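# Move foam blocks with repeated lot numbers onto desk

## Task

Read the lot number on the shelf edge directly beneath each foam block, then move every foam block whose lot number shows up at least twice anywhere in the storeroom onto the desk. The blocks must rest on the desk by themselves at the end, not be held there by the robot, and the robot must not topple or finish leaning.

## Robot and tools

ROBOT. A TidyBot++: a wheeled base 0.54 m long, 0.50 m wide and 0.38 m tall on four powered casters, carrying a single seven-joint arm with a two-finger gripper. The shoulder sits 0.12 m ahead of the base centre and 0.68 m off the floor. Arm segments: upper arm 0.42 m, forearm 0.31 m, hand 0.31 m (wrist to the hand point). It begins folded, hand down, wrist up to 0.08 m beyond the base front, elbow as high as 1.15 m. A downward-pointing hand reaches at most about 0.94 m high, and only near the base. Two cameras: base_camera (fixed on the base, 644x364) and wrist_camera (fisheye, 644x476, looking along the hand).

FRAMES. Base frame: origin on the floor below the base centre, x ahead, y to the left, z up. hand_pose is given in it: the point between the finger pads; its z axis runs out along the fingers, its y axis along the line the pads close on. The odometry frame is the base frame as it was when the scene began; heading grows to the left, range -3.142 to 3.142. base_tilt is in degrees, positive when leaning forward or right; tilt and heading carry a fixed error of about 1 degree.

execute_actions. Argument "actions": a list holding one action or nothing (empty just reports state and pictures). An action may contain:
- "base": one key only, each a relative offset from where the base last measured itself, not a pose. translate_m: metres straight ahead (+) or back (-), -2 to 2. strafe_m: metres sideways, left positive, -2 to 2. rotate_rad: radians of turn in place, counter-clockwise from above positive, -6.3 to 6.3.
- "joints": absolute targets by name, in radians. joint_1_rad (whole arm about vertical; positive is clockwise from above, opposite to rotate_rad), joint_3_rad, joint_5_rad, joint_7_rad accept any angle and take the short way, so send turns under half a revolution per step. joint_2_rad -2.249 to 2.249 (shoulder), joint_4_rad -2.579 to 2.579 (elbow), joint_6_rad -2.099 to 2.099 (wrist). gripper_pos 0 to 1, unitless: 0 fully open (about 85 mm between pads), 1 fully shut, gap roughly 85 x (1 - gripper_pos) mm. With joint_7_rad at 1.57 and the hand down, fingers open toward the robot's left and right.
- "speeds": caps for this action only: translate_m and strafe_m 0.05 to 0.5 m/s, rotate_rad 0.1 to 1.57 rad/s (the maxima are the defaults).
A base move needing over 8.667 s is refused; no action runs beyond 15 s. Argument "cameras": list of base_camera, wrist_camera or all; omitted/null means all, [] means no pictures. Any unknown key, name or out-of-range number rejects the whole call and nothing moves. Joints or base left out of an action may keep pushing toward earlier targets.

ARM GEOMETRY. With joint_1_rad 0, joint_3_rad 3.14, joint_5_rad 0 the arm stays in the vertical plane of the base x axis. Angles from vertical (forward positive): upper arm = joint_2_rad, forearm = joint_2_rad - joint_4_rad, hand = that minus joint_6_rad. Reach ahead of the shoulder = sum of length x sin(angle); height above it = sum of length x cos(angle).

OTHER TOOLS. wait: seconds, 0 to 10; commands nothing, returns state and pictures. zoom_image: camera (base_camera or wrist_camera) and region [x0, y0, x1, y1] in pixels from the top-left of that camera's latest full picture, at most 504 by 504. read_manual: optional section, only "licences"; moves nothing. finished_scene: scene (integer); ends the scene irreversibly once the robot has held its last command, and reports success.

RESULTS. joint_positions, hand_pose, base_odometry (wheel counts only, so slip reads as motion, drift of a few cm and degrees over many moves), base_tilt, gripper reading. base_status/joint_status: "done" (base done only means the wheels turned enough); "off_target" (resting away from target, maybe still pushing); "contact_stop"/"time_out" (target dropped, holds position); "not_followed" with "joint command not followed" and a "cause:" line when a self-collision check blocked arm targets (gripper still obeyed; blocked targets may be retried later). A gripper at 1 reading "done" holds nothing; "off_target" means something is between the fingers. on_its_own lists uncommanded motion. motor_effort is percent of maximum, peak of last action in brackets, noisy. ARM HIT means the arm struck the base or itself. MOTOR HOT warns from 60 °C; OVER-TEMPERATURE FAULT at 75 °C lets the arm sag, and named joints then say "limit_stop_at_motor_heat" (resend targets). If any result reports a stop, the remaining motion calls of that reply are skipped.

CAUTIONS. Friction leaves joints slightly off target and the hand a centimetre or two astray; correct by sending last command + (desired - read). Trust the cameras over hand_pose. Carried loads make the arm sag; never command a joint to its current reading while holding something. Torque sensors stop the arm for 10 s if exceeded (joints 1-4: 104.5 N m, warning 56.7; joints 5-7: 51.3, warning 29.4). A blocked base keeps shoving until timeout and may still say done. Avoid driving while the arm is snagged above about 0.8 m, and avoid sideways forces on a raised hand: the robot can tip; retract the arm or back off to recover. Do not drop, slam or push objects hard. The robot keeps holding its last command while you think, and objects may occasionally get nudged.

CALIBRATION. Both cameras come with OpenCV intrinsics and a base-frame-to-camera transform, with small per-scene errors; the wrist camera's pose also inherits joint reading errors.

Each tool is called after "Request:" by a JSON object that holds its "op" and its "data".

## Session

Request:
{"op": "execute_actions", "data": {"actions": []}}

Scene clock: 0.00 s.
base_odometry: x=+0.000 y=+0.000 heading=+0.000 (m, m, rad; odometry frame)
base_tilt: forward=+0.0 right=+0.0 (deg)
base_status: not commanded
joint_positions: joint_1_rad=+0.029 joint_2_rad=-0.318 joint_3_rad=+3.140 joint_4_rad=-2.521 joint_5_rad=-0.026 joint_6_rad=-0.838 joint_7_rad=+1.619 gripper_pos=+0.000
joint_status: not commanded
motor_effort: joint_1_rad=+0 joint_2_rad=-3 joint_3_rad=+0 joint_4_rad=+16 joint_5_rad=+0 joint_6_rad=+1 joint_7_rad=-1 (%)
hand_pose: x=+0.2726 y=+0.0030 z=+0.5861 quat_wxyz=(-0.008, +0.999, +0.002, +0.051) (m; base frame)
pictures: base_camera, wrist_camera
Images, in order (width x height): base_camera 644x364, wrist_camera 644x476.

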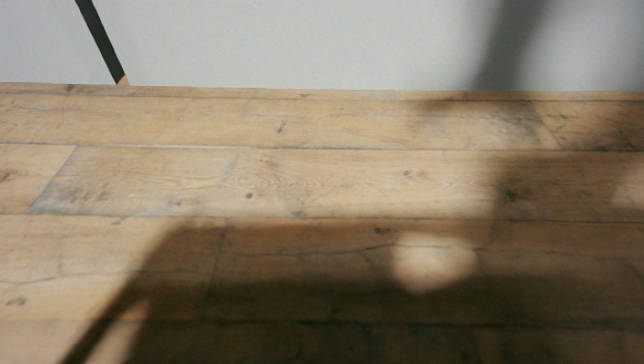

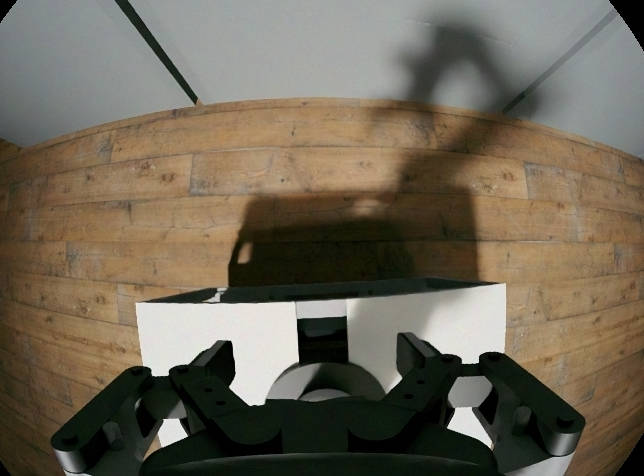

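Request:
{"op": "execute_actions", "data": {"actions": [{"joints":{"joint_2_rad":-0.8,"joint_4_rad":-2.5,"joint_6_rad":-0.1,"joint_1_rad":1.5}}], "cameras": ["wrist_camera"]}}

Request:
{"op": "execute_actions", "data": {"actions": [{"joints":{"joint_1_rad":3.1}}], "cameras": ["wrist_camera"]}}

Request:
{"op": "execute_actions", "data": {"actions": [{"joints":{"joint_1_rad":4.7}}], "cameras": ["wrist_camera"]}}

Scene clock: 9.53 s.
base_odometry: x=+0.000 y=+0.000 heading=+0.000 (m, m, rad; odometry frame)
base_tilt: forward=+0.0 right=+0.1 (deg)
base_status: not commanded
joint_positions: joint_1_rad=+1.480 joint_2_rad=-0.778 joint_3_rad=+3.140 joint_4_rad=-2.521 joint_5_rad=-0.026 joint_6_rad=-0.121 joint_7_rad=+1.619 gripper_pos=+0.000
joint_status: all done
motor_effort: joint_1_rad=+0(0) joint_2_rad=+4(4) joint_3_rad=+0(1) joint_4_rad=+24(24) joint_5_rad=+0(0) joint_6_rad=+8(9) joint_7_rad=+0(1) (%)
hand_pose: x=+0.1499 y=-0.3110 z=+0.8378 quat_wxyz=(+0.406, +0.600, -0.534, +0.437) (m; base frame)
pictures: wrist_camera
camera_calibration (this result's frames):
wrist_camera: T_world_to_cam=[[-0.997226, -0.072051, -0.0187013, 0.141358], [-0.00264282, 0.285343, -0.958422, 0.949421], [0.0743916, -0.955713, -0.284742, 0.0666006], [0, 0, 0, 1]] pos_world=[0.138521, -0.197075, 0.931553]
Images, in order (width x height): wrist_camera 644x476.

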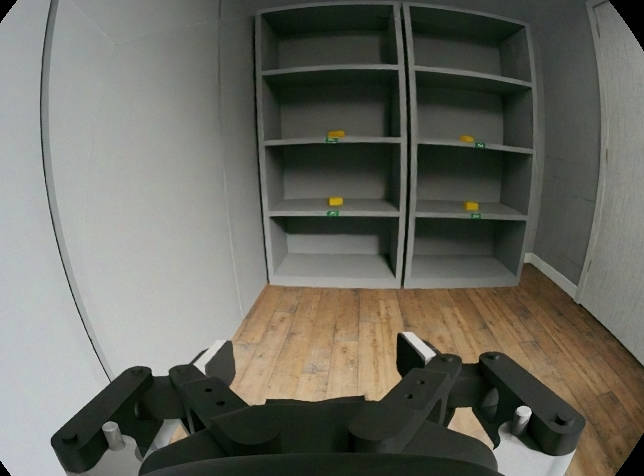

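Scene clock: 12.33 s.
base_odometry: x=+0.000 y=+0.000 heading=+0.000 (m, m, rad; odometry frame)
base_tilt: forward=+0.0 right=+0.1 (deg)
base_status: not commanded
joint_positions: joint_1_rad=+3.080 joint_2_rad=-0.778 joint_3_rad=+3.140 joint_4_rad=-2.521 joint_5_rad=-0.026 joint_6_rad=-0.121 joint_7_rad=+1.619 gripper_pos=+0.000
joint_status: all done
motor_effort: joint_1_rad=+0(1) joint_2_rad=+4(4) joint_3_rad=+1(1) joint_4_rad=+24(24) joint_5_rad=+0(1) joint_6_rad=+8(8) joint_7_rad=+0(1) (%)
hand_pose: x=-0.1927 y=-0.0218 z=+0.8378 quat_wxyz=(+0.596, +0.035, -0.802, +0.013) (m; base frame)
pictures: wrist_camera
camera_calibration (this result's frames):
wrist_camera: T_world_to_cam=[[-0.0429202, 0.998903, -0.0187014, 0.0277959], [0.285299, -0.00568498, -0.958422, 0.915156], [-0.957477, -0.0464711, -0.284742, 0.189393], [0, 0, 0, 1]] pos_world=[-0.0785603, -0.0137615, 0.931553]
Images, in order (width x height): wrist_camera 644x476.

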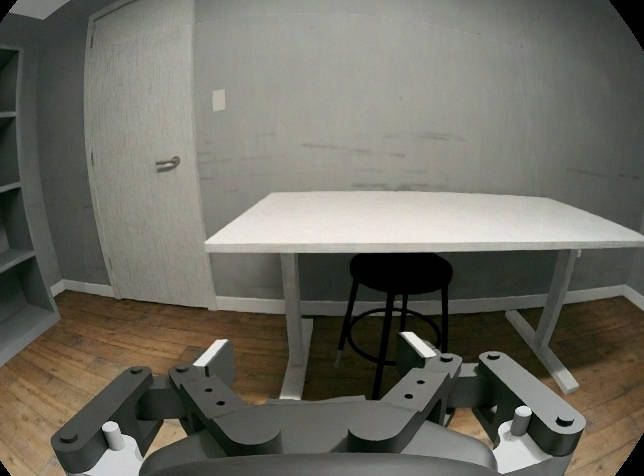

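Scene clock: 15.13 s.
base_odometry: x=+0.000 y=+0.000 heading=+0.000 (m, m, rad; odometry frame)
base_tilt: forward=+0.0 right=+0.1 (deg)
base_status: not commanded
joint_positions: joint_1_rad=+4.680 joint_2_rad=-0.778 joint_3_rad=+3.140 joint_4_rad=-2.521 joint_5_rad=-0.026 joint_6_rad=-0.121 joint_7_rad=+1.619 gripper_pos=+0.000
joint_status: all done
motor_effort: joint_1_rad=+0(0) joint_2_rad=+4(4) joint_3_rad=+1(1) joint_4_rad=+24(24) joint_5_rad=+0(0) joint_6_rad=+8(8) joint_7_rad=-1(0) (%)
hand_pose: x=+0.1063 y=+0.3122 z=+0.8378 quat_wxyz=(+0.424, -0.551, -0.584, -0.419) (m; base frame)
pictures: wrist_camera
camera_calibration (this result's frames):
wrist_camera: T_world_to_cam=[[0.999731, 0.0137346, -0.0187015, -0.0962795], [-0.0140132, -0.285011, -0.958422, 0.950774], [-0.0184937, 0.958426, -0.284741, 0.0776537], [0, 0, 0, 1]] pos_world=[0.111013, 0.197878, 0.931553]
Images, in order (width x height): wrist_camera 644x476.

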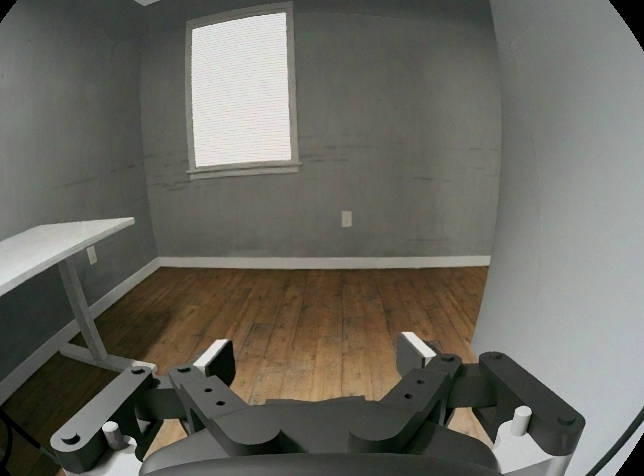

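Request:
{"op": "execute_actions", "data": {"actions": [{"joints":{"joint_1_rad":6.28},"base":{"translate_m":-0.35}}]}}

Scene clock: 21.17 s.
base_odometry: x=-0.350 y=+0.000 heading=+0.000 (m, m, rad; odometry frame)
base_tilt: forward=+0.0 right=+0.0 (deg)
base_status: done
joint_positions: joint_1_rad=+6.260 joint_2_rad=-0.782 joint_3_rad=+3.140 joint_4_rad=-2.520 joint_5_rad=-0.026 joint_6_rad=-0.120 joint_7_rad=+1.619 gripper_pos=+0.000
joint_status: all done
motor_effort: joint_1_rad=+0(1) joint_2_rad=+4(4) joint_3_rad=+1(2) joint_4_rad=+24(24) joint_5_rad=+0(1) joint_6_rad=+8(8) joint_7_rad=-1(1) (%)
hand_pose: x=+0.4308 y=+0.0098 z=+0.8399 quat_wxyz=(+0.001, -0.801, -0.020, -0.599) (m; base frame)
pictures: base_camera, wrist_camera
camera_calibration (this result's frames):
wrist_camera: T_world_to_cam=[[0.00470331, -0.999812, -0.0188119, 0.0222159], [-0.278868, 0.0167544, -0.960183, 0.983809], [0.960318, 0.00976208, -0.278737, -0.0433076], [0, 0, 0, 1]] pos_world=[0.315838, 0.00615133, 0.932983]
Images, in order (width x height): base_camera 644x364, wrist_camera 644x476.

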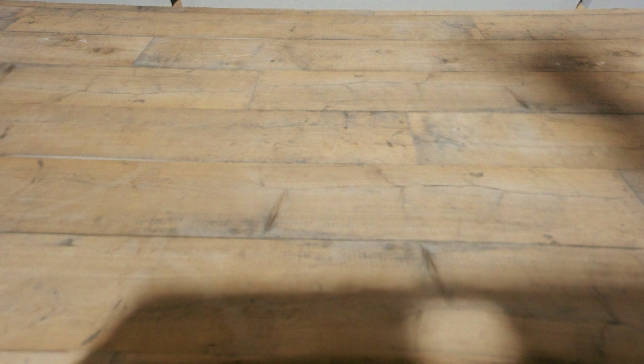

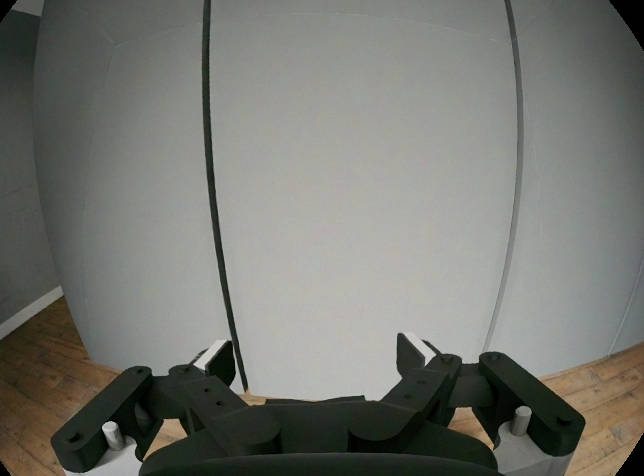

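Request:
{"op": "execute_actions", "data": {"actions": [{"joints":{"joint_1_rad":1.57,"joint_6_rad":0.15},"base":{"strafe_m":-1.0}}], "cameras": ["wrist_camera"]}}

Request:
{"op": "zoom_image", "data": {"camera": "wrist_camera", "region": [150,80,600,400]}}

Scene clock: 31.67 s.
base_odometry: x=-0.350 y=-1.000 heading=+0.000 (m, m, rad; odometry frame)
base_tilt: forward=+0.0 right=+0.1 (deg)
base_status: done
joint_positions: joint_1_rad=+7.834 joint_2_rad=-0.783 joint_3_rad=+3.140 joint_4_rad=-2.519 joint_5_rad=-0.026 joint_6_rad=+0.129 joint_7_rad=+1.619 gripper_pos=+0.000
joint_status: all done
motor_effort: joint_1_rad=+0(1) joint_2_rad=+3(4) joint_3_rad=+1(2) joint_4_rad=+24(25) joint_5_rad=+0(0) joint_6_rad=+9(9) joint_7_rad=-1(0) (%)
hand_pose: x=+0.1264 y=-0.3243 z=+0.9168 quat_wxyz=(-0.492, -0.519, +0.498, -0.489) (m; base frame)
pictures: wrist_camera
camera_calibration (this result's frames):
wrist_camera: T_world_to_cam=[[-0.999743, -0.00136357, -0.0226088, 0.145285], [0.0225527, 0.032458, -0.999219, 0.981111], [0.00209634, -0.999472, -0.0324189, -0.158246], [0, 0, 0, 1]] pos_world=[0.123453, -0.189809, 0.978499]
Images, in order (width x height): wrist_camera 644x476.

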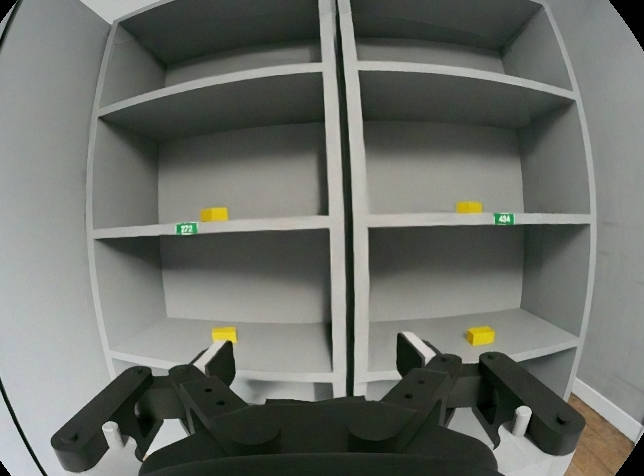

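Region (150, 80, 600, 400) of wrist_camera's 644x476 image, scaled by 1.120; it fills the top 358 rows of this view, and the rest is white.

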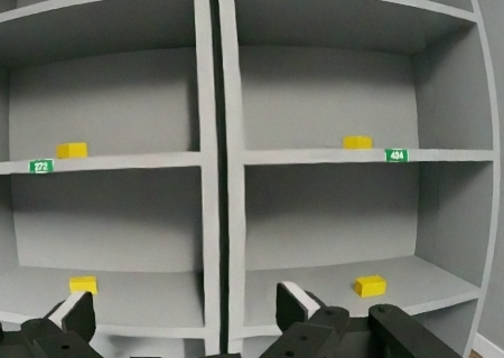

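Request:
{"op": "execute_actions", "data": {"actions": [{"joints":{"joint_6_rad":-0.4}}], "cameras": ["wrist_camera"]}}

Request:
{"op": "zoom_image", "data": {"camera": "wrist_camera", "region": [140,40,580,300]}}

Request:
{"op": "execute_actions", "data": {"actions": [{"joints":{"joint_6_rad":-0.1,"joint_1_rad":0.0},"base":{"strafe_m":2.0}}]}}

Scene clock: 35.07 s.
base_odometry: x=-0.350 y=-1.000 heading=+0.000 (m, m, rad; odometry frame)
base_tilt: forward=-0.1 right=+0.1 (deg)
base_status: not commanded
joint_positions: joint_1_rad=+7.834 joint_2_rad=-0.783 joint_3_rad=+3.140 joint_4_rad=-2.512 joint_5_rad=-0.026 joint_6_rad=-0.399 joint_7_rad=+1.619 gripper_pos=+0.000
joint_status: all done
motor_effort: joint_1_rad=+0(0) joint_2_rad=+4(4) joint_3_rad=+0(1) joint_4_rad=+23(26) joint_5_rad=+0(0) joint_6_rad=+7(9) joint_7_rad=+0(1) (%)
hand_pose: x=+0.1295 y=-0.2778 z=+0.7662 quat_wxyz=(-0.341, -0.634, +0.602, -0.346) (m; base frame)
pictures: wrist_camera
camera_calibration (this result's frames):
wrist_camera: T_world_to_cam=[[-0.999873, -0.00474272, -0.0151873, 0.138413], [0.0104404, 0.524713, -0.851215, 0.853968], [0.012006, -0.851266, -0.524597, 0.300311], [0, 0, 0, 1]] pos_world=[0.125874, -0.191787, 0.886555]
Images, in order (width x height): wrist_camera 644x476.

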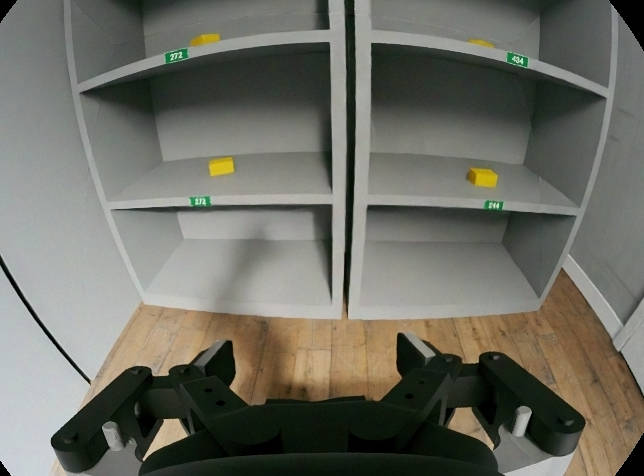

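Region (140, 40, 580, 300) of wrist_camera's 644x476 image, scaled by 1.145; it fills the top 298 rows of this view, and the rest is white.

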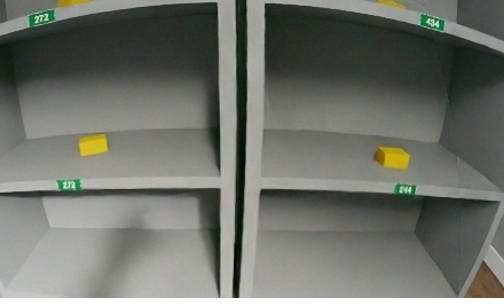

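Scene clock: 40.53 s.
base_odometry: x=-0.352 y=+1.000 heading=+0.000 (m, m, rad; odometry frame)
base_tilt: forward=+0.0 right=+0.1 (deg)
base_status: done
joint_positions: joint_1_rad=+6.303 joint_2_rad=-0.787 joint_3_rad=+3.140 joint_4_rad=-2.511 joint_5_rad=-0.026 joint_6_rad=-0.122 joint_7_rad=+1.619 gripper_pos=+0.000
joint_status: all done
motor_effort: joint_1_rad=+0(1) joint_2_rad=+4(6) joint_3_rad=+1(1) joint_4_rad=+24(24) joint_5_rad=+0(1) joint_6_rad=+9(8) joint_7_rad=-1(1) (%)
hand_pose: x=+0.4312 y=-0.0034 z=+0.8459 quat_wxyz=(-0.011, -0.798, -0.003, -0.603) (m; base frame)
pictures: base_camera, wrist_camera
camera_calibration (this result's frames):
wrist_camera: T_world_to_cam=[[-0.037391, -0.99912, -0.0190202, 0.0274575], [-0.267534, 0.0283473, -0.963131, 0.987521], [0.962823, -0.0309239, -0.268359, -0.0518972], [0, 0, 0, 1]] pos_world=[0.31519, -0.00216506, 0.937708]
Images, in order (width x height): base_camera 644x364, wrist_camera 644x476.

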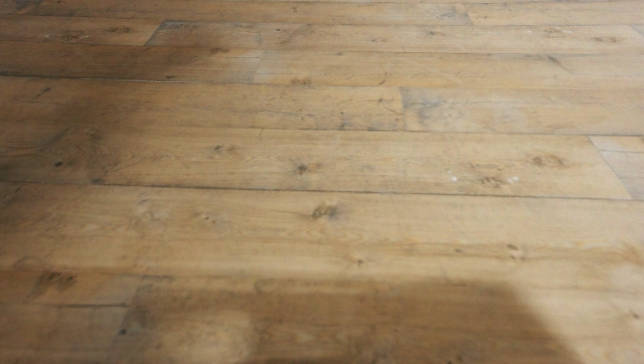

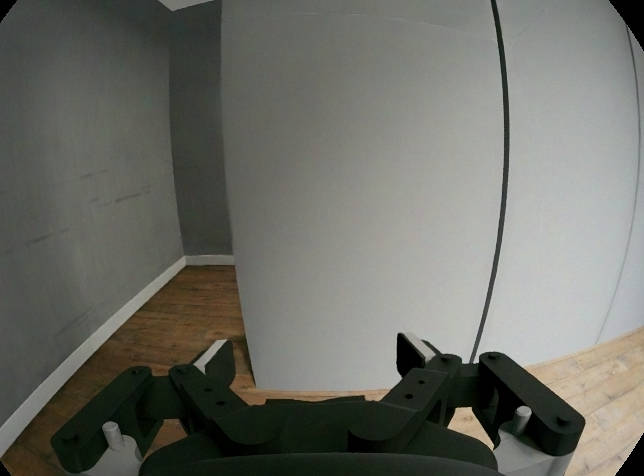

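Request:
{"op": "execute_actions", "data": {"actions": [{"base":{"strafe_m":0.7}}], "cameras": ["wrist_camera"]}}

Request:
{"op": "execute_actions", "data": {"actions": [{"base":{"translate_m":1.3}}]}}

Scene clock: 48.77 s.
base_odometry: x=-0.352 y=+1.700 heading=+0.000 (m, m, rad; odometry frame)
base_tilt: forward=+0.0 right=+0.1 (deg)
base_status: done
joint_positions: joint_1_rad=+6.303 joint_2_rad=-0.787 joint_3_rad=+3.140 joint_4_rad=-2.511 joint_5_rad=-0.026 joint_6_rad=-0.122 joint_7_rad=+1.619 gripper_pos=+0.000
joint_status: not commanded
motor_effort: joint_1_rad=+0(0) joint_2_rad=+4(5) joint_3_rad=+1(1) joint_4_rad=+24(24) joint_5_rad=+0(0) joint_6_rad=+9(9) joint_7_rad=-1(1) (%)
hand_pose: x=+0.4312 y=-0.0034 z=+0.8460 quat_wxyz=(-0.011, -0.798, -0.003, -0.603) (m; base frame)
pictures: wrist_camera
camera_calibration (this result's frames):
wrist_camera: T_world_to_cam=[[-0.0373366, -0.999122, -0.019023, 0.0274537], [-0.267356, 0.0283297, -0.963181, 0.987544], [0.962874, -0.030876, -0.268178, -0.0520717], [0, 0, 0, 1]] pos_world=[0.315189, -0.00215499, 0.937742]
Images, in order (width x height): wrist_camera 644x476.

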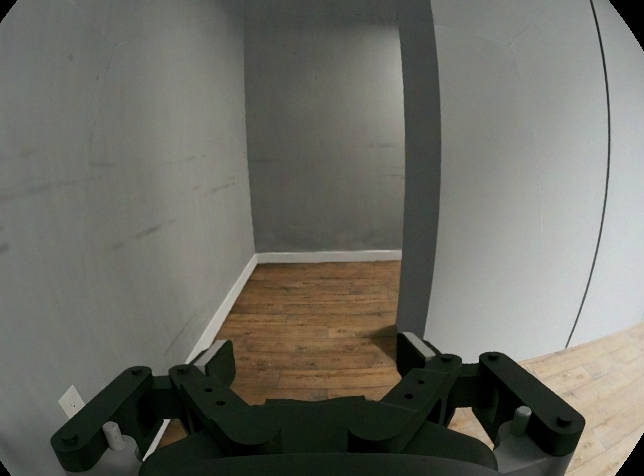

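Scene clock: 52.70 s.
base_odometry: x=+0.948 y=+1.701 heading=+0.001 (m, m, rad; odometry frame)
base_tilt: forward=+0.0 right=+0.1 (deg)
base_status: done
joint_positions: joint_1_rad=+6.303 joint_2_rad=-0.788 joint_3_rad=+3.140 joint_4_rad=-2.511 joint_5_rad=-0.026 joint_6_rad=-0.120 joint_7_rad=+1.619 gripper_pos=+0.000
joint_status: not commanded
motor_effort: joint_1_rad=+0(0) joint_2_rad=+4(6) joint_3_rad=+0(1) joint_4_rad=+24(24) joint_5_rad=+0(1) joint_6_rad=+9(9) joint_7_rad=-1(1) (%)
hand_pose: x=+0.4313 y=-0.0034 z=+0.8470 quat_wxyz=(-0.012, -0.797, -0.003, -0.604) (m; base frame)
pictures: base_camera, wrist_camera
camera_calibration (this result's frames):
wrist_camera: T_world_to_cam=[[-0.037332, -0.999121, -0.0190734, 0.027496], [-0.264229, 0.0282767, -0.964045, 0.987886], [0.963737, -0.03095, -0.265052, -0.054866], [0, 0, 0, 1]] pos_world=[0.314931, -0.00216038, 0.938349]
Images, in order (width x height): base_camera 644x364, wrist_camera 644x476.

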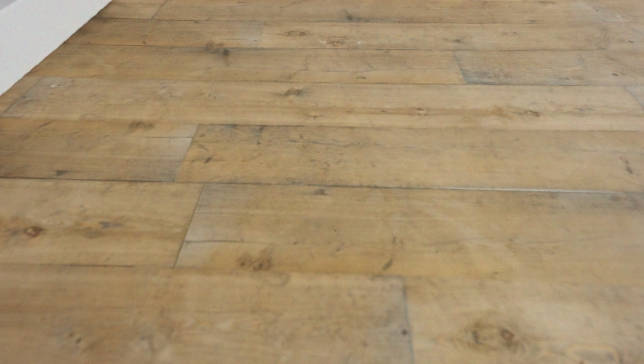

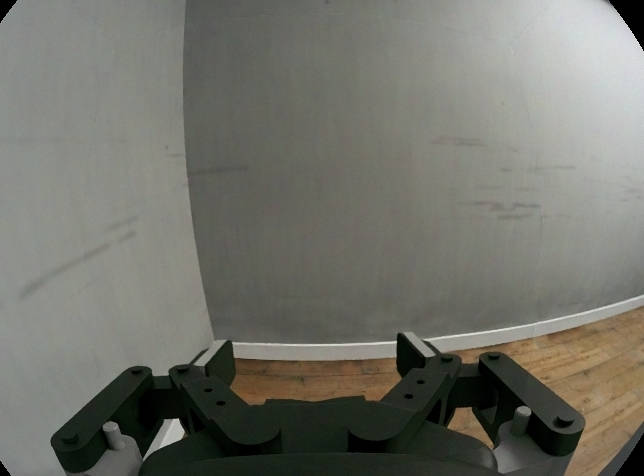

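Request:
{"op": "execute_actions", "data": {"actions": [{"base":{"translate_m":1.0}}], "cameras": []}}

Request:
{"op": "execute_actions", "data": {"actions": [{"base":{"rotate_rad":-2.0}}]}}

Scene clock: 58.60 s.
base_odometry: x=+1.948 y=+1.702 heading=+0.000 (m, m, rad; odometry frame)
base_tilt: forward=+0.0 right=+0.0 (deg)
base_status: done
joint_positions: joint_1_rad=+6.302 joint_2_rad=-0.818 joint_3_rad=+3.140 joint_4_rad=-2.522 joint_5_rad=-0.026 joint_6_rad=-0.126 joint_7_rad=+1.619 gripper_pos=+0.000
joint_status: not commanded
motor_effort: joint_1_rad=-1(4) joint_2_rad=+9(20) joint_3_rad=+0(1) joint_4_rad=+28(32) joint_5_rad=+0(1) joint_6_rad=+12(16) joint_7_rad=+0(1) (%)
hand_pose: x=+0.4245 y=-0.0031 z=+0.8477 quat_wxyz=(-0.011, -0.793, -0.003, -0.609) (m; base frame)
pictures: none
No camera images: the call's "cameras" was empty. Leave "cameras" out to get every camera's image.

Scene clock: 61.17 s.
base_odometry: x=+1.948 y=+1.702 heading=-1.998 (m, m, rad; odometry frame)
base_tilt: forward=+0.0 right=+0.0 (deg)
base_status: done
joint_positions: joint_1_rad=+6.277 joint_2_rad=-0.810 joint_3_rad=+3.133 joint_4_rad=-2.511 joint_5_rad=-0.026 joint_6_rad=-0.121 joint_7_rad=+1.619 gripper_pos=+0.000
joint_status: not commanded
motor_effort: joint_1_rad=+0(8) joint_2_rad=+4(13) joint_3_rad=+1(10) joint_4_rad=+24(31) joint_5_rad=+0(0) joint_6_rad=+9(15) joint_7_rad=-1(2) (%)
hand_pose: x=+0.4274 y=+0.0073 z=+0.8535 quat_wxyz=(-0.004, -0.790, -0.017, -0.613) (m; base frame)
pictures: base_camera, wrist_camera
camera_calibration (this result's frames):
wrist_camera: T_world_to_cam=[[-0.00570213, -0.99989, -0.0136829, 0.0200542], [-0.244608, 0.0146621, -0.969511, 0.989273], [0.969605, -0.00218134, -0.244665, -0.0691539], [0, 0, 0, 1]] pos_world=[0.30915, 0.0053963, 0.942466]
Images, in order (width x height): base_camera 644x364, wrist_camera 644x476.

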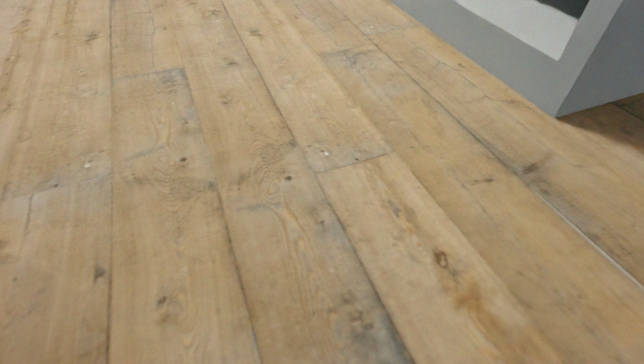

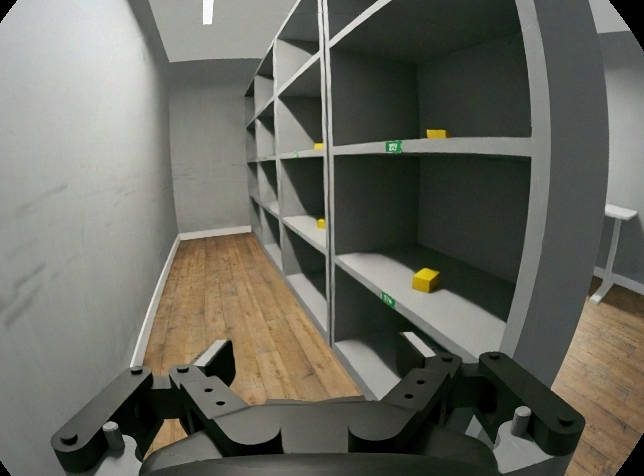

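Request:
{"op": "execute_actions", "data": {"actions": [{"base":{"rotate_rad":0.427},"joints":{"joint_1_rad":1.57,"joint_6_rad":-0.2}}], "cameras": []}}

Request:
{"op": "execute_actions", "data": {"actions": [{"base":{"translate_m":1.1}}]}}

Request:
{"op": "execute_actions", "data": {"actions": [{"base":{"translate_m":1.6}}]}}

Scene clock: 70.00 s.
base_odometry: x=+1.948 y=+1.702 heading=-1.572 (m, m, rad; odometry frame)
base_tilt: forward=+0.0 right=+0.0 (deg)
base_status: done
joint_positions: joint_1_rad=+7.834 joint_2_rad=-0.810 joint_3_rad=+3.133 joint_4_rad=-2.511 joint_5_rad=-0.026 joint_6_rad=-0.178 joint_7_rad=+1.619 gripper_pos=+0.000
joint_status: all done
motor_effort: joint_1_rad=+0(1) joint_2_rad=+4(5) joint_3_rad=+0(2) joint_4_rad=+24(24) joint_5_rad=+0(0) joint_6_rad=+8(9) joint_7_rad=-1(1) (%)
hand_pose: x=+0.1309 y=-0.3034 z=+0.8366 quat_wxyz=(-0.417, -0.587, +0.554, -0.418) (m; base frame)
pictures: none
No camera images: the call's "cameras" was empty. Leave "cameras" out to get every camera's image.

Scene clock: 73.53 s.
base_odometry: x=+1.948 y=+0.602 heading=-1.571 (m, m, rad; odometry frame)
base_tilt: forward=+0.0 right=+0.1 (deg)
base_status: done
joint_positions: joint_1_rad=+7.834 joint_2_rad=-0.784 joint_3_rad=+3.133 joint_4_rad=-2.511 joint_5_rad=-0.026 joint_6_rad=-0.179 joint_7_rad=+1.619 gripper_pos=+0.000
joint_status: not commanded
motor_effort: joint_1_rad=+1(5) joint_2_rad=-1(5) joint_3_rad=+0(2) joint_4_rad=+23(25) joint_5_rad=+0(1) joint_6_rad=+8(9) joint_7_rad=-1(1) (%)
hand_pose: x=+0.1309 y=-0.3071 z=+0.8283 quat_wxyz=(-0.409, -0.593, +0.560, -0.410) (m; base frame)
pictures: base_camera, wrist_camera
camera_calibration (this result's frames):
wrist_camera: T_world_to_cam=[[-0.999887, -0.00825575, -0.0125355, 0.137365], [0.00916984, 0.325202, -0.9456, 0.939198], [0.0118832, -0.945609, -0.32509, 0.113736], [0, 0, 0, 1]] pos_world=[0.127386, -0.196745, 0.926802]
Images, in order (width x height): base_camera 644x364, wrist_camera 644x476.

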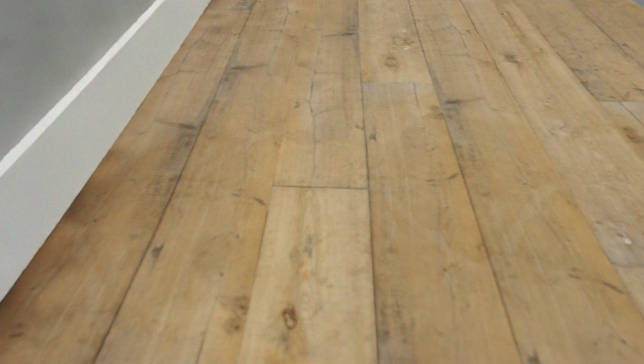

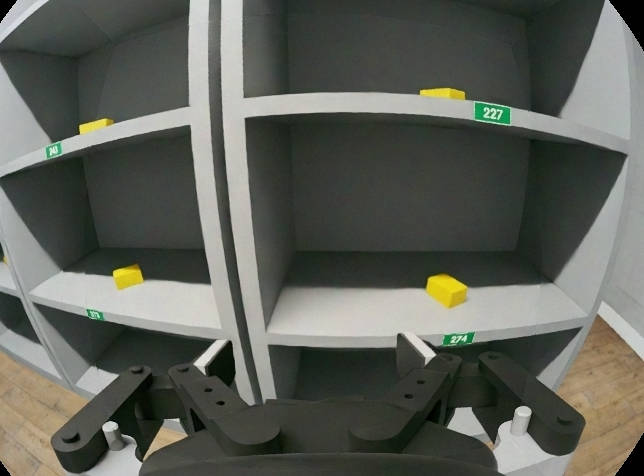

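Scene clock: 79.50 s.
base_odometry: x=+1.920 y=-0.997 heading=-1.574 (m, m, rad; odometry frame)
base_tilt: forward=-0.1 right=+0.6 (deg)
base_status: done
joint_positions: joint_1_rad=+7.781 joint_2_rad=-0.580 joint_3_rad=+3.135 joint_4_rad=-2.511 joint_5_rad=-0.026 joint_6_rad=-0.181 joint_7_rad=+1.619 gripper_pos=+0.000
joint_status: not commanded
motor_effort: joint_1_rad=+15(19) joint_2_rad=-45(51) joint_3_rad=-1(2) joint_4_rad=+23(25) joint_5_rad=+0(1) joint_6_rad=+8(8) joint_7_rad=-1(1) (%)
hand_pose: x=+0.1480 y=-0.3291 z=+0.7624 quat_wxyz=(-0.338, -0.647, +0.582, -0.358) (m; base frame)
pictures: base_camera, wrist_camera
camera_calibration (this result's frames):
wrist_camera: T_world_to_cam=[[-0.998332, -0.0566713, -0.0109931, 0.136123], [-0.0195904, 0.511724, -0.858926, 0.883452], [0.0543019, -0.857279, -0.511981, 0.236557], [0, 0, 0, 1]] pos_world=[0.140358, -0.241574, 0.881429]
Images, in order (width x height): base_camera 644x364, wrist_camera 644x476.

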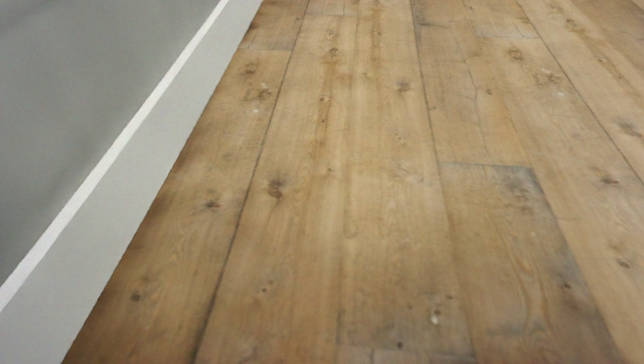

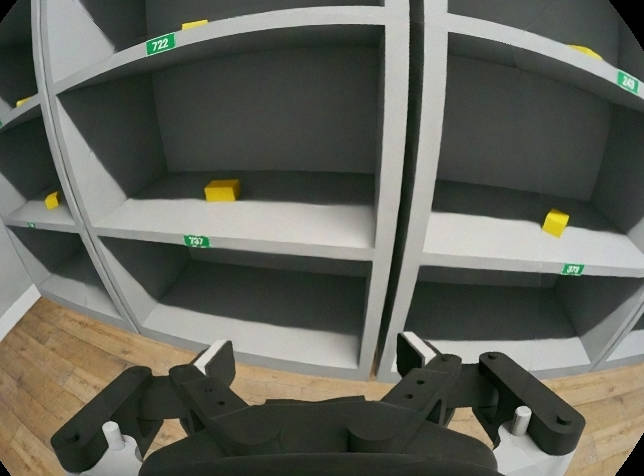

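Request:
{"op": "zoom_image", "data": {"camera": "wrist_camera", "region": [500,40,644,300]}}

Request:
{"op": "execute_actions", "data": {"actions": [{"base":{"strafe_m":-0.15}}], "cameras": []}}

Request:
{"op": "execute_actions", "data": {"actions": [{"base":{"rotate_rad":-0.07},"joints":{"joint_2_rad":-0.6,"joint_6_rad":0.0}}]}}

Request:
{"op": "execute_actions", "data": {"actions": [{"base":{"translate_m":0.9}}]}}

Region (500, 40, 644, 300) of wrist_camera's 644x476 image, scaled by 1.938; it fills the left 279 columns of this view, and the rest is white.

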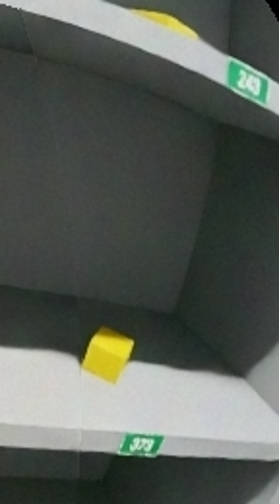

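Scene clock: 85.33 s.
base_odometry: x=+1.769 y=-0.996 heading=-1.573 (m, m, rad; odometry frame)
base_tilt: forward=+0.0 right=+0.1 (deg)
base_status: done
joint_positions: joint_1_rad=+7.839 joint_2_rad=-0.810 joint_3_rad=+3.135 joint_4_rad=-2.512 joint_5_rad=-0.026 joint_6_rad=-0.185 joint_7_rad=+1.619 gripper_pos=+0.000
joint_status: not commanded
motor_effort: joint_1_rad=+0(17) joint_2_rad=+4(54) joint_3_rad=+1(3) joint_4_rad=+24(27) joint_5_rad=+0(1) joint_6_rad=+8(9) joint_7_rad=-1(0) (%)
hand_pose: x=+0.1285 y=-0.3027 z=+0.8342 quat_wxyz=(-0.416, -0.586, +0.558, -0.414) (m; base frame)
pictures: none
No camera images: the call's "cameras" was empty. Leave "cameras" out to get every camera's image.

Scene clock: 86.50 s.
base_odometry: x=+1.769 y=-0.996 heading=-1.643 (m, m, rad; odometry frame)
base_tilt: forward=+0.0 right=+0.1 (deg)
base_status: done
joint_positions: joint_1_rad=+7.840 joint_2_rad=-0.616 joint_3_rad=+3.135 joint_4_rad=-2.512 joint_5_rad=-0.026 joint_6_rad=-0.021 joint_7_rad=+1.619 gripper_pos=+0.000
joint_status: all done
motor_effort: joint_1_rad=+0(1) joint_2_rad=+0(7) joint_3_rad=+1(2) joint_4_rad=+23(24) joint_5_rad=+0(0) joint_6_rad=+8(9) joint_7_rad=-1(1) (%)
hand_pose: x=+0.1279 y=-0.3476 z=+0.8193 quat_wxyz=(-0.408, -0.591, +0.565, -0.405) (m; base frame)
pictures: base_camera, wrist_camera
camera_calibration (this result's frames):
wrist_camera: T_world_to_cam=[[-0.999901, 0.00280815, -0.013817, 0.138828], [0.0139597, 0.334815, -0.942181, 0.943888], [0.00198035, -0.94228, -0.334821, 0.0829297], [0, 0, 0, 1]] pos_world=[0.125473, -0.238275, 0.918998]
Images, in order (width x height): base_camera 644x364, wrist_camera 644x476.

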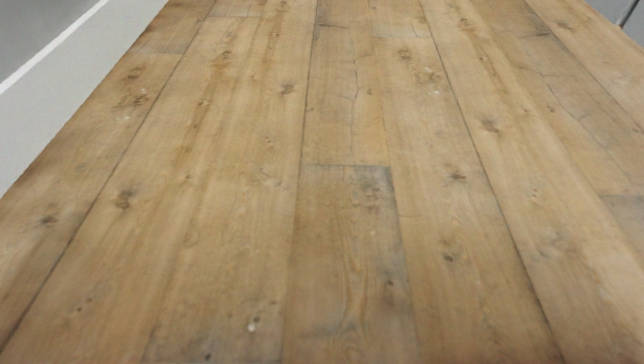

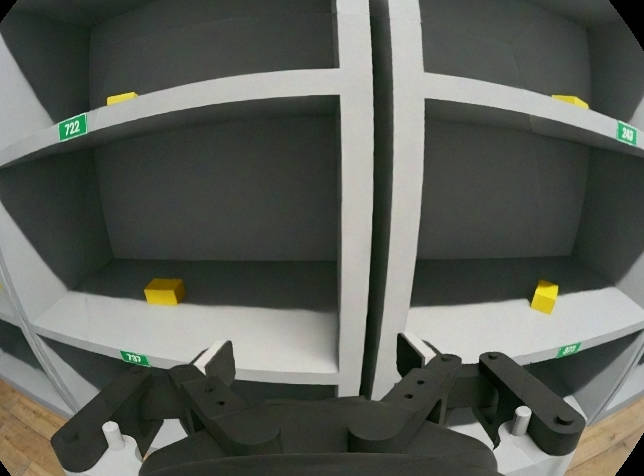

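Scene clock: 89.63 s.
base_odometry: x=+1.704 y=-1.894 heading=-1.643 (m, m, rad; odometry frame)
base_tilt: forward=+0.0 right=+0.1 (deg)
base_status: done
joint_positions: joint_1_rad=+7.840 joint_2_rad=-0.616 joint_3_rad=+3.135 joint_4_rad=-2.512 joint_5_rad=-0.026 joint_6_rad=-0.020 joint_7_rad=+1.619 gripper_pos=+0.000
joint_status: not commanded
motor_effort: joint_1_rad=+0(1) joint_2_rad=+0(0) joint_3_rad=+1(2) joint_4_rad=+23(23) joint_5_rad=+0(0) joint_6_rad=+8(8) joint_7_rad=-1(1) (%)
hand_pose: x=+0.1279 y=-0.3476 z=+0.8195 quat_wxyz=(-0.408, -0.591, +0.565, -0.405) (m; base frame)
pictures: base_camera, wrist_camera
camera_calibration (this result's frames):
wrist_camera: T_world_to_cam=[[-0.9999, 0.00281181, -0.0138244, 0.138835], [0.0139689, 0.33433, -0.942352, 0.94402], [0.00197221, -0.942452, -0.334336, 0.0824722], [0, 0, 0, 1]] pos_world=[0.125471, -0.238279, 0.919092]
Images, in order (width x height): base_camera 644x364, wrist_camera 644x476.

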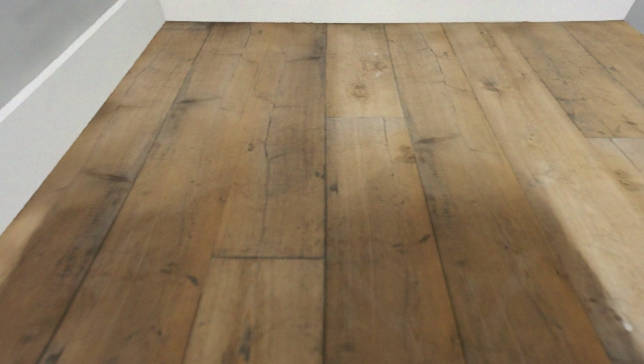

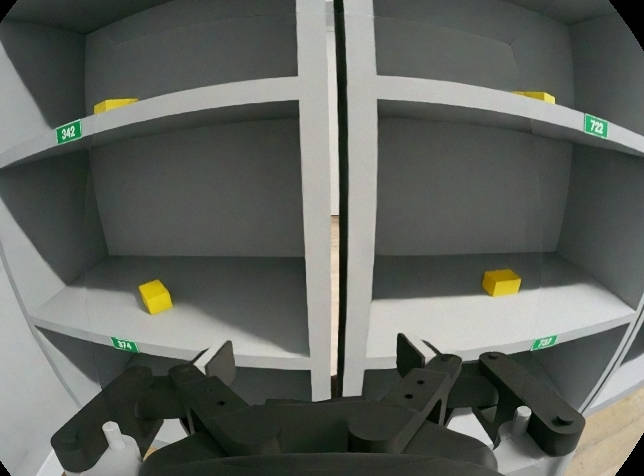

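Request:
{"op": "zoom_image", "data": {"camera": "wrist_camera", "region": [40,110,200,370]}}

Request:
{"op": "execute_actions", "data": {"actions": [{"base":{"translate_m":-1.4},"joints":{"joint_6_rad":-0.25}}]}}

Region (40, 110, 200, 370) of wrist_camera's 644x476 image, scaled by 1.938; it fills the left 310 columns of this view, and the rest is white.

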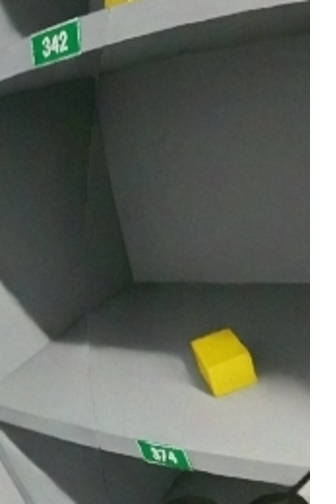

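Scene clock: 98.60 s.
base_odometry: x=+1.805 y=-0.498 heading=-1.643 (m, m, rad; odometry frame)
base_tilt: forward=+0.0 right=+0.1 (deg)
base_status: done
joint_positions: joint_1_rad=+7.840 joint_2_rad=-0.614 joint_3_rad=+3.135 joint_4_rad=-2.508 joint_5_rad=-0.026 joint_6_rad=-0.247 joint_7_rad=+1.619 gripper_pos=+0.000
joint_status: all done
motor_effort: joint_1_rad=+0(1) joint_2_rad=+0(3) joint_3_rad=+0(2) joint_4_rad=+23(25) joint_5_rad=-1(1) joint_6_rad=+7(9) joint_7_rad=+0(0) (%)
hand_pose: x=+0.1289 y=-0.3175 z=+0.7578 quat_wxyz=(-0.339, -0.635, +0.605, -0.339) (m; base frame)
pictures: base_camera, wrist_camera
camera_calibration (this result's frames):
wrist_camera: T_world_to_cam=[[-0.999941, 0.000856104, -0.0108595, 0.136021], [0.00962483, 0.536296, -0.843975, 0.865964], [0.00510136, -0.84403, -0.536272, 0.274145], [0, 0, 0, 1]] pos_world=[0.126279, -0.233143, 0.879346]
Images, in order (width x height): base_camera 644x364, wrist_camera 644x476.

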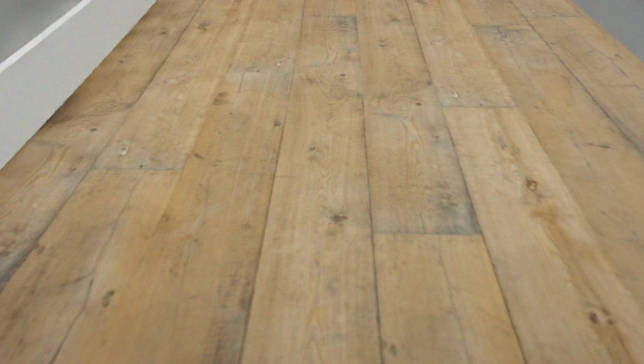

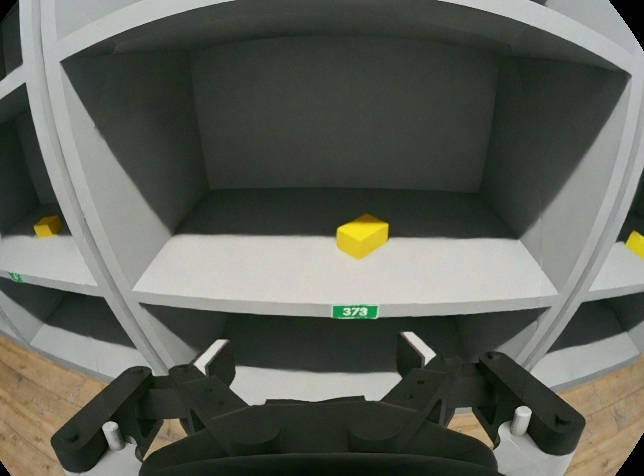

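Request:
{"op": "execute_actions", "data": {"actions": [{"base":{"translate_m":1.65}}], "cameras": ["wrist_camera"]}}

Request:
{"op": "execute_actions", "data": {"actions": [{"base":{"translate_m":-2}}]}}

Request:
{"op": "execute_actions", "data": {"actions": [{"base":{"translate_m":-0.75}}]}}

Scene clock: 106.97 s.
base_odometry: x=+1.685 y=-2.144 heading=-1.643 (m, m, rad; odometry frame)
base_tilt: forward=+0.0 right=+0.1 (deg)
base_status: done
joint_positions: joint_1_rad=+7.840 joint_2_rad=-0.613 joint_3_rad=+3.135 joint_4_rad=-2.508 joint_5_rad=-0.026 joint_6_rad=-0.247 joint_7_rad=+1.619 gripper_pos=+0.000
joint_status: not commanded
motor_effort: joint_1_rad=+0(1) joint_2_rad=+0(2) joint_3_rad=+0(2) joint_4_rad=+22(23) joint_5_rad=+0(1) joint_6_rad=+7(8) joint_7_rad=-1(1) (%)
hand_pose: x=+0.1289 y=-0.3176 z=+0.7576 quat_wxyz=(-0.339, -0.635, +0.605, -0.339) (m; base frame)
pictures: wrist_camera
camera_calibration (this result's frames):
wrist_camera: T_world_to_cam=[[-0.999941, 0.00086533, -0.010847, 0.136013], [0.00961486, 0.537029, -0.843509, 0.865682], [0.00509526, -0.843563, -0.537005, 0.274631], [0, 0, 0, 1]] pos_world=[0.126282, -0.233345, 0.879165]
Images, in order (width x height): wrist_camera 644x476.

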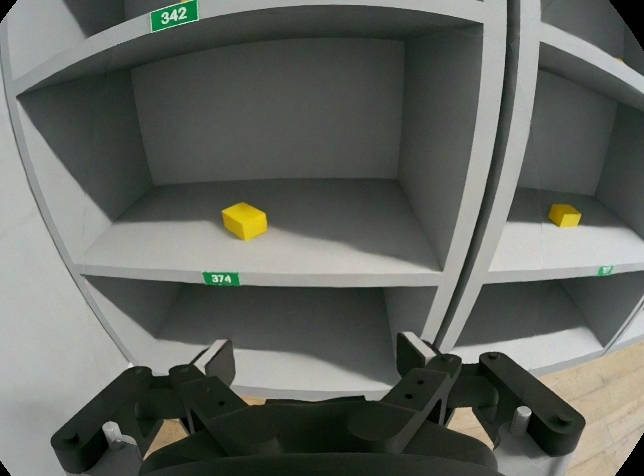

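Scene clock: 112.40 s.
base_odometry: x=+1.830 y=-0.149 heading=-1.643 (m, m, rad; odometry frame)
base_tilt: forward=+0.0 right=+0.1 (deg)
base_status: done
joint_positions: joint_1_rad=+7.840 joint_2_rad=-0.612 joint_3_rad=+3.135 joint_4_rad=-2.508 joint_5_rad=-0.026 joint_6_rad=-0.247 joint_7_rad=+1.619 gripper_pos=+0.000
joint_status: not commanded
motor_effort: joint_1_rad=+0(0) joint_2_rad=+1(4) joint_3_rad=+1(2) joint_4_rad=+22(23) joint_5_rad=-1(0) joint_6_rad=+7(8) joint_7_rad=-1(1) (%)
hand_pose: x=+0.1289 y=-0.3177 z=+0.7573 quat_wxyz=(-0.338, -0.636, +0.606, -0.339) (m; base frame)
pictures: base_camera, wrist_camera
camera_calibration (this result's frames):
wrist_camera: T_world_to_cam=[[-0.999941, 0.000875778, -0.0108328, 0.136004], [0.00960356, 0.537839, -0.842993, 0.86534], [0.00508803, -0.843047, -0.537816, 0.275181], [0, 0, 0, 1]] pos_world=[0.126285, -0.233542, 0.878946]
Images, in order (width x height): base_camera 644x364, wrist_camera 644x476.

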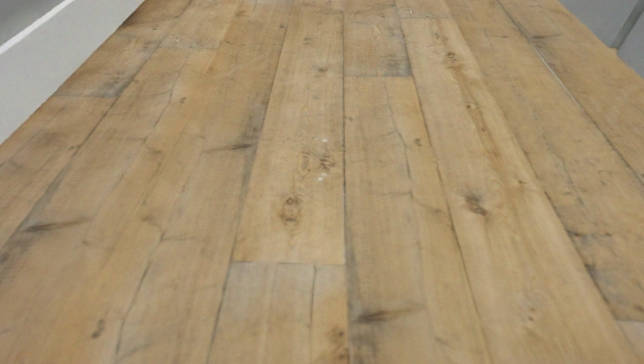

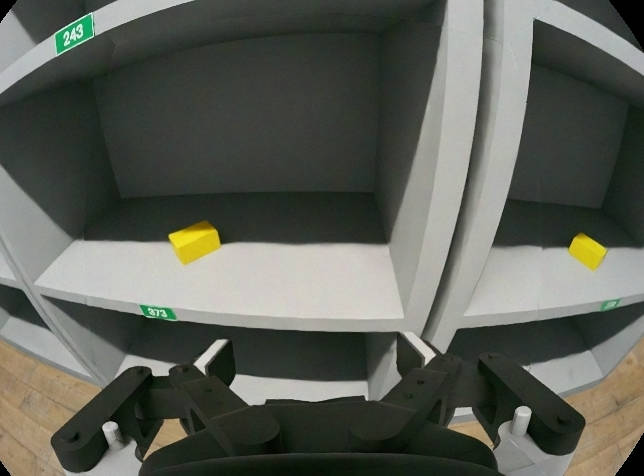

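Scene clock: 115.23 s.
base_odometry: x=+1.884 y=+0.599 heading=-1.643 (m, m, rad; odometry frame)
base_tilt: forward=+0.0 right=+0.1 (deg)
base_status: done
joint_positions: joint_1_rad=+7.840 joint_2_rad=-0.612 joint_3_rad=+3.135 joint_4_rad=-2.508 joint_5_rad=-0.026 joint_6_rad=-0.247 joint_7_rad=+1.619 gripper_pos=+0.000
joint_status: not commanded
motor_effort: joint_1_rad=-1(0) joint_2_rad=+0(0) joint_3_rad=+1(2) joint_4_rad=+22(23) joint_5_rad=+0(0) joint_6_rad=+7(8) joint_7_rad=-1(0) (%)
hand_pose: x=+0.1289 y=-0.3177 z=+0.7573 quat_wxyz=(-0.338, -0.636, +0.606, -0.339) (m; base frame)
pictures: base_camera, wrist_camera
camera_calibration (this result's frames):
wrist_camera: T_world_to_cam=[[-0.999941, 0.000875668, -0.0108327, 0.136004], [0.00960341, 0.537839, -0.842993, 0.86534], [0.00508807, -0.843047, -0.537816, 0.275182], [0, 0, 0, 1]] pos_world=[0.126285, -0.233542, 0.878946]
Images, in order (width x height): base_camera 644x364, wrist_camera 644x476.

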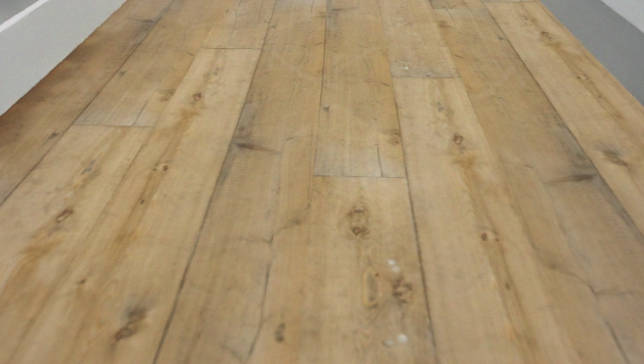

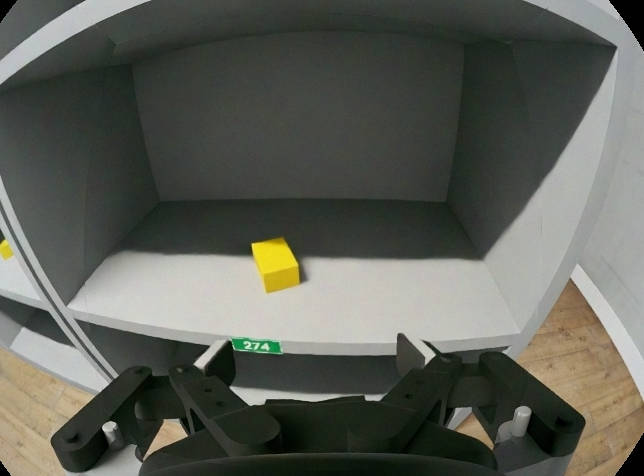

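Request:
{"op": "execute_actions", "data": {"actions": [{"base":{"rotate_rad":0.03}}], "cameras": []}}

Request:
{"op": "execute_actions", "data": {"actions": [{"base":{"translate_m":-0.72}}]}}

Scene clock: 119.57 s.
base_odometry: x=+1.884 y=+0.600 heading=-1.614 (m, m, rad; odometry frame)
base_tilt: forward=+0.0 right=+0.1 (deg)
base_status: done
joint_positions: joint_1_rad=+7.840 joint_2_rad=-0.612 joint_3_rad=+3.135 joint_4_rad=-2.508 joint_5_rad=-0.026 joint_6_rad=-0.247 joint_7_rad=+1.619 gripper_pos=+0.000
joint_status: not commanded
motor_effort: joint_1_rad=+0(1) joint_2_rad=+0(1) joint_3_rad=+0(1) joint_4_rad=+22(23) joint_5_rad=+0(0) joint_6_rad=+8(7) joint_7_rad=-1(0) (%)
hand_pose: x=+0.1289 y=-0.3177 z=+0.7573 quat_wxyz=(-0.338, -0.636, +0.606, -0.339) (m; base frame)
pictures: none
No camera images: the call's "cameras" was empty. Leave "cameras" out to get every camera's image.

Scene clock: 122.30 s.
base_odometry: x=+1.914 y=+1.319 heading=-1.613 (m, m, rad; odometry frame)
base_tilt: forward=-0.1 right=+0.0 (deg)
base_status: done
joint_positions: joint_1_rad=+7.840 joint_2_rad=-0.612 joint_3_rad=+3.135 joint_4_rad=-2.508 joint_5_rad=-0.026 joint_6_rad=-0.247 joint_7_rad=+1.619 gripper_pos=+0.000
joint_status: not commanded
motor_effort: joint_1_rad=+0(1) joint_2_rad=+0(1) joint_3_rad=+0(1) joint_4_rad=+22(23) joint_5_rad=+0(1) joint_6_rad=+7(8) joint_7_rad=+0(1) (%)
hand_pose: x=+0.1289 y=-0.3177 z=+0.7573 quat_wxyz=(-0.338, -0.636, +0.606, -0.339) (m; base frame)
pictures: base_camera, wrist_camera
camera_calibration (this result's frames):
wrist_camera: T_world_to_cam=[[-0.999941, 0.000903646, -0.0108326, 0.136004], [0.00961832, 0.537844, -0.842989, 0.865336], [0.00506447, -0.843044, -0.537821, 0.275188], [0, 0, 0, 1]] pos_world=[0.126279, -0.233544, 0.878944]
Images, in order (width x height): base_camera 644x364, wrist_camera 644x476.

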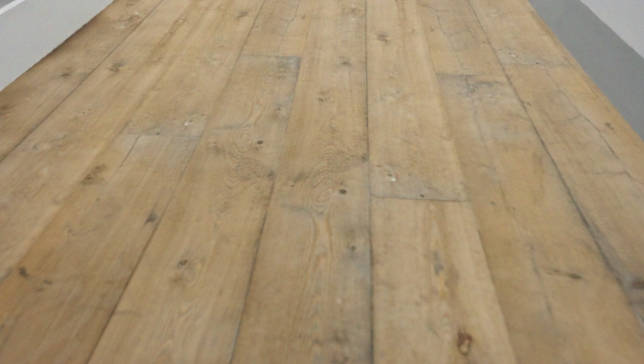

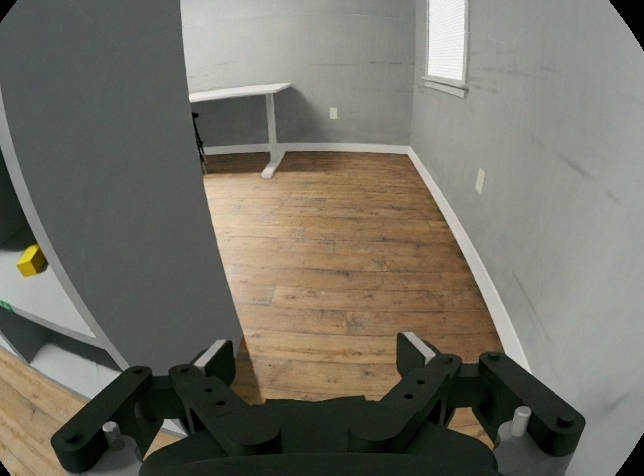

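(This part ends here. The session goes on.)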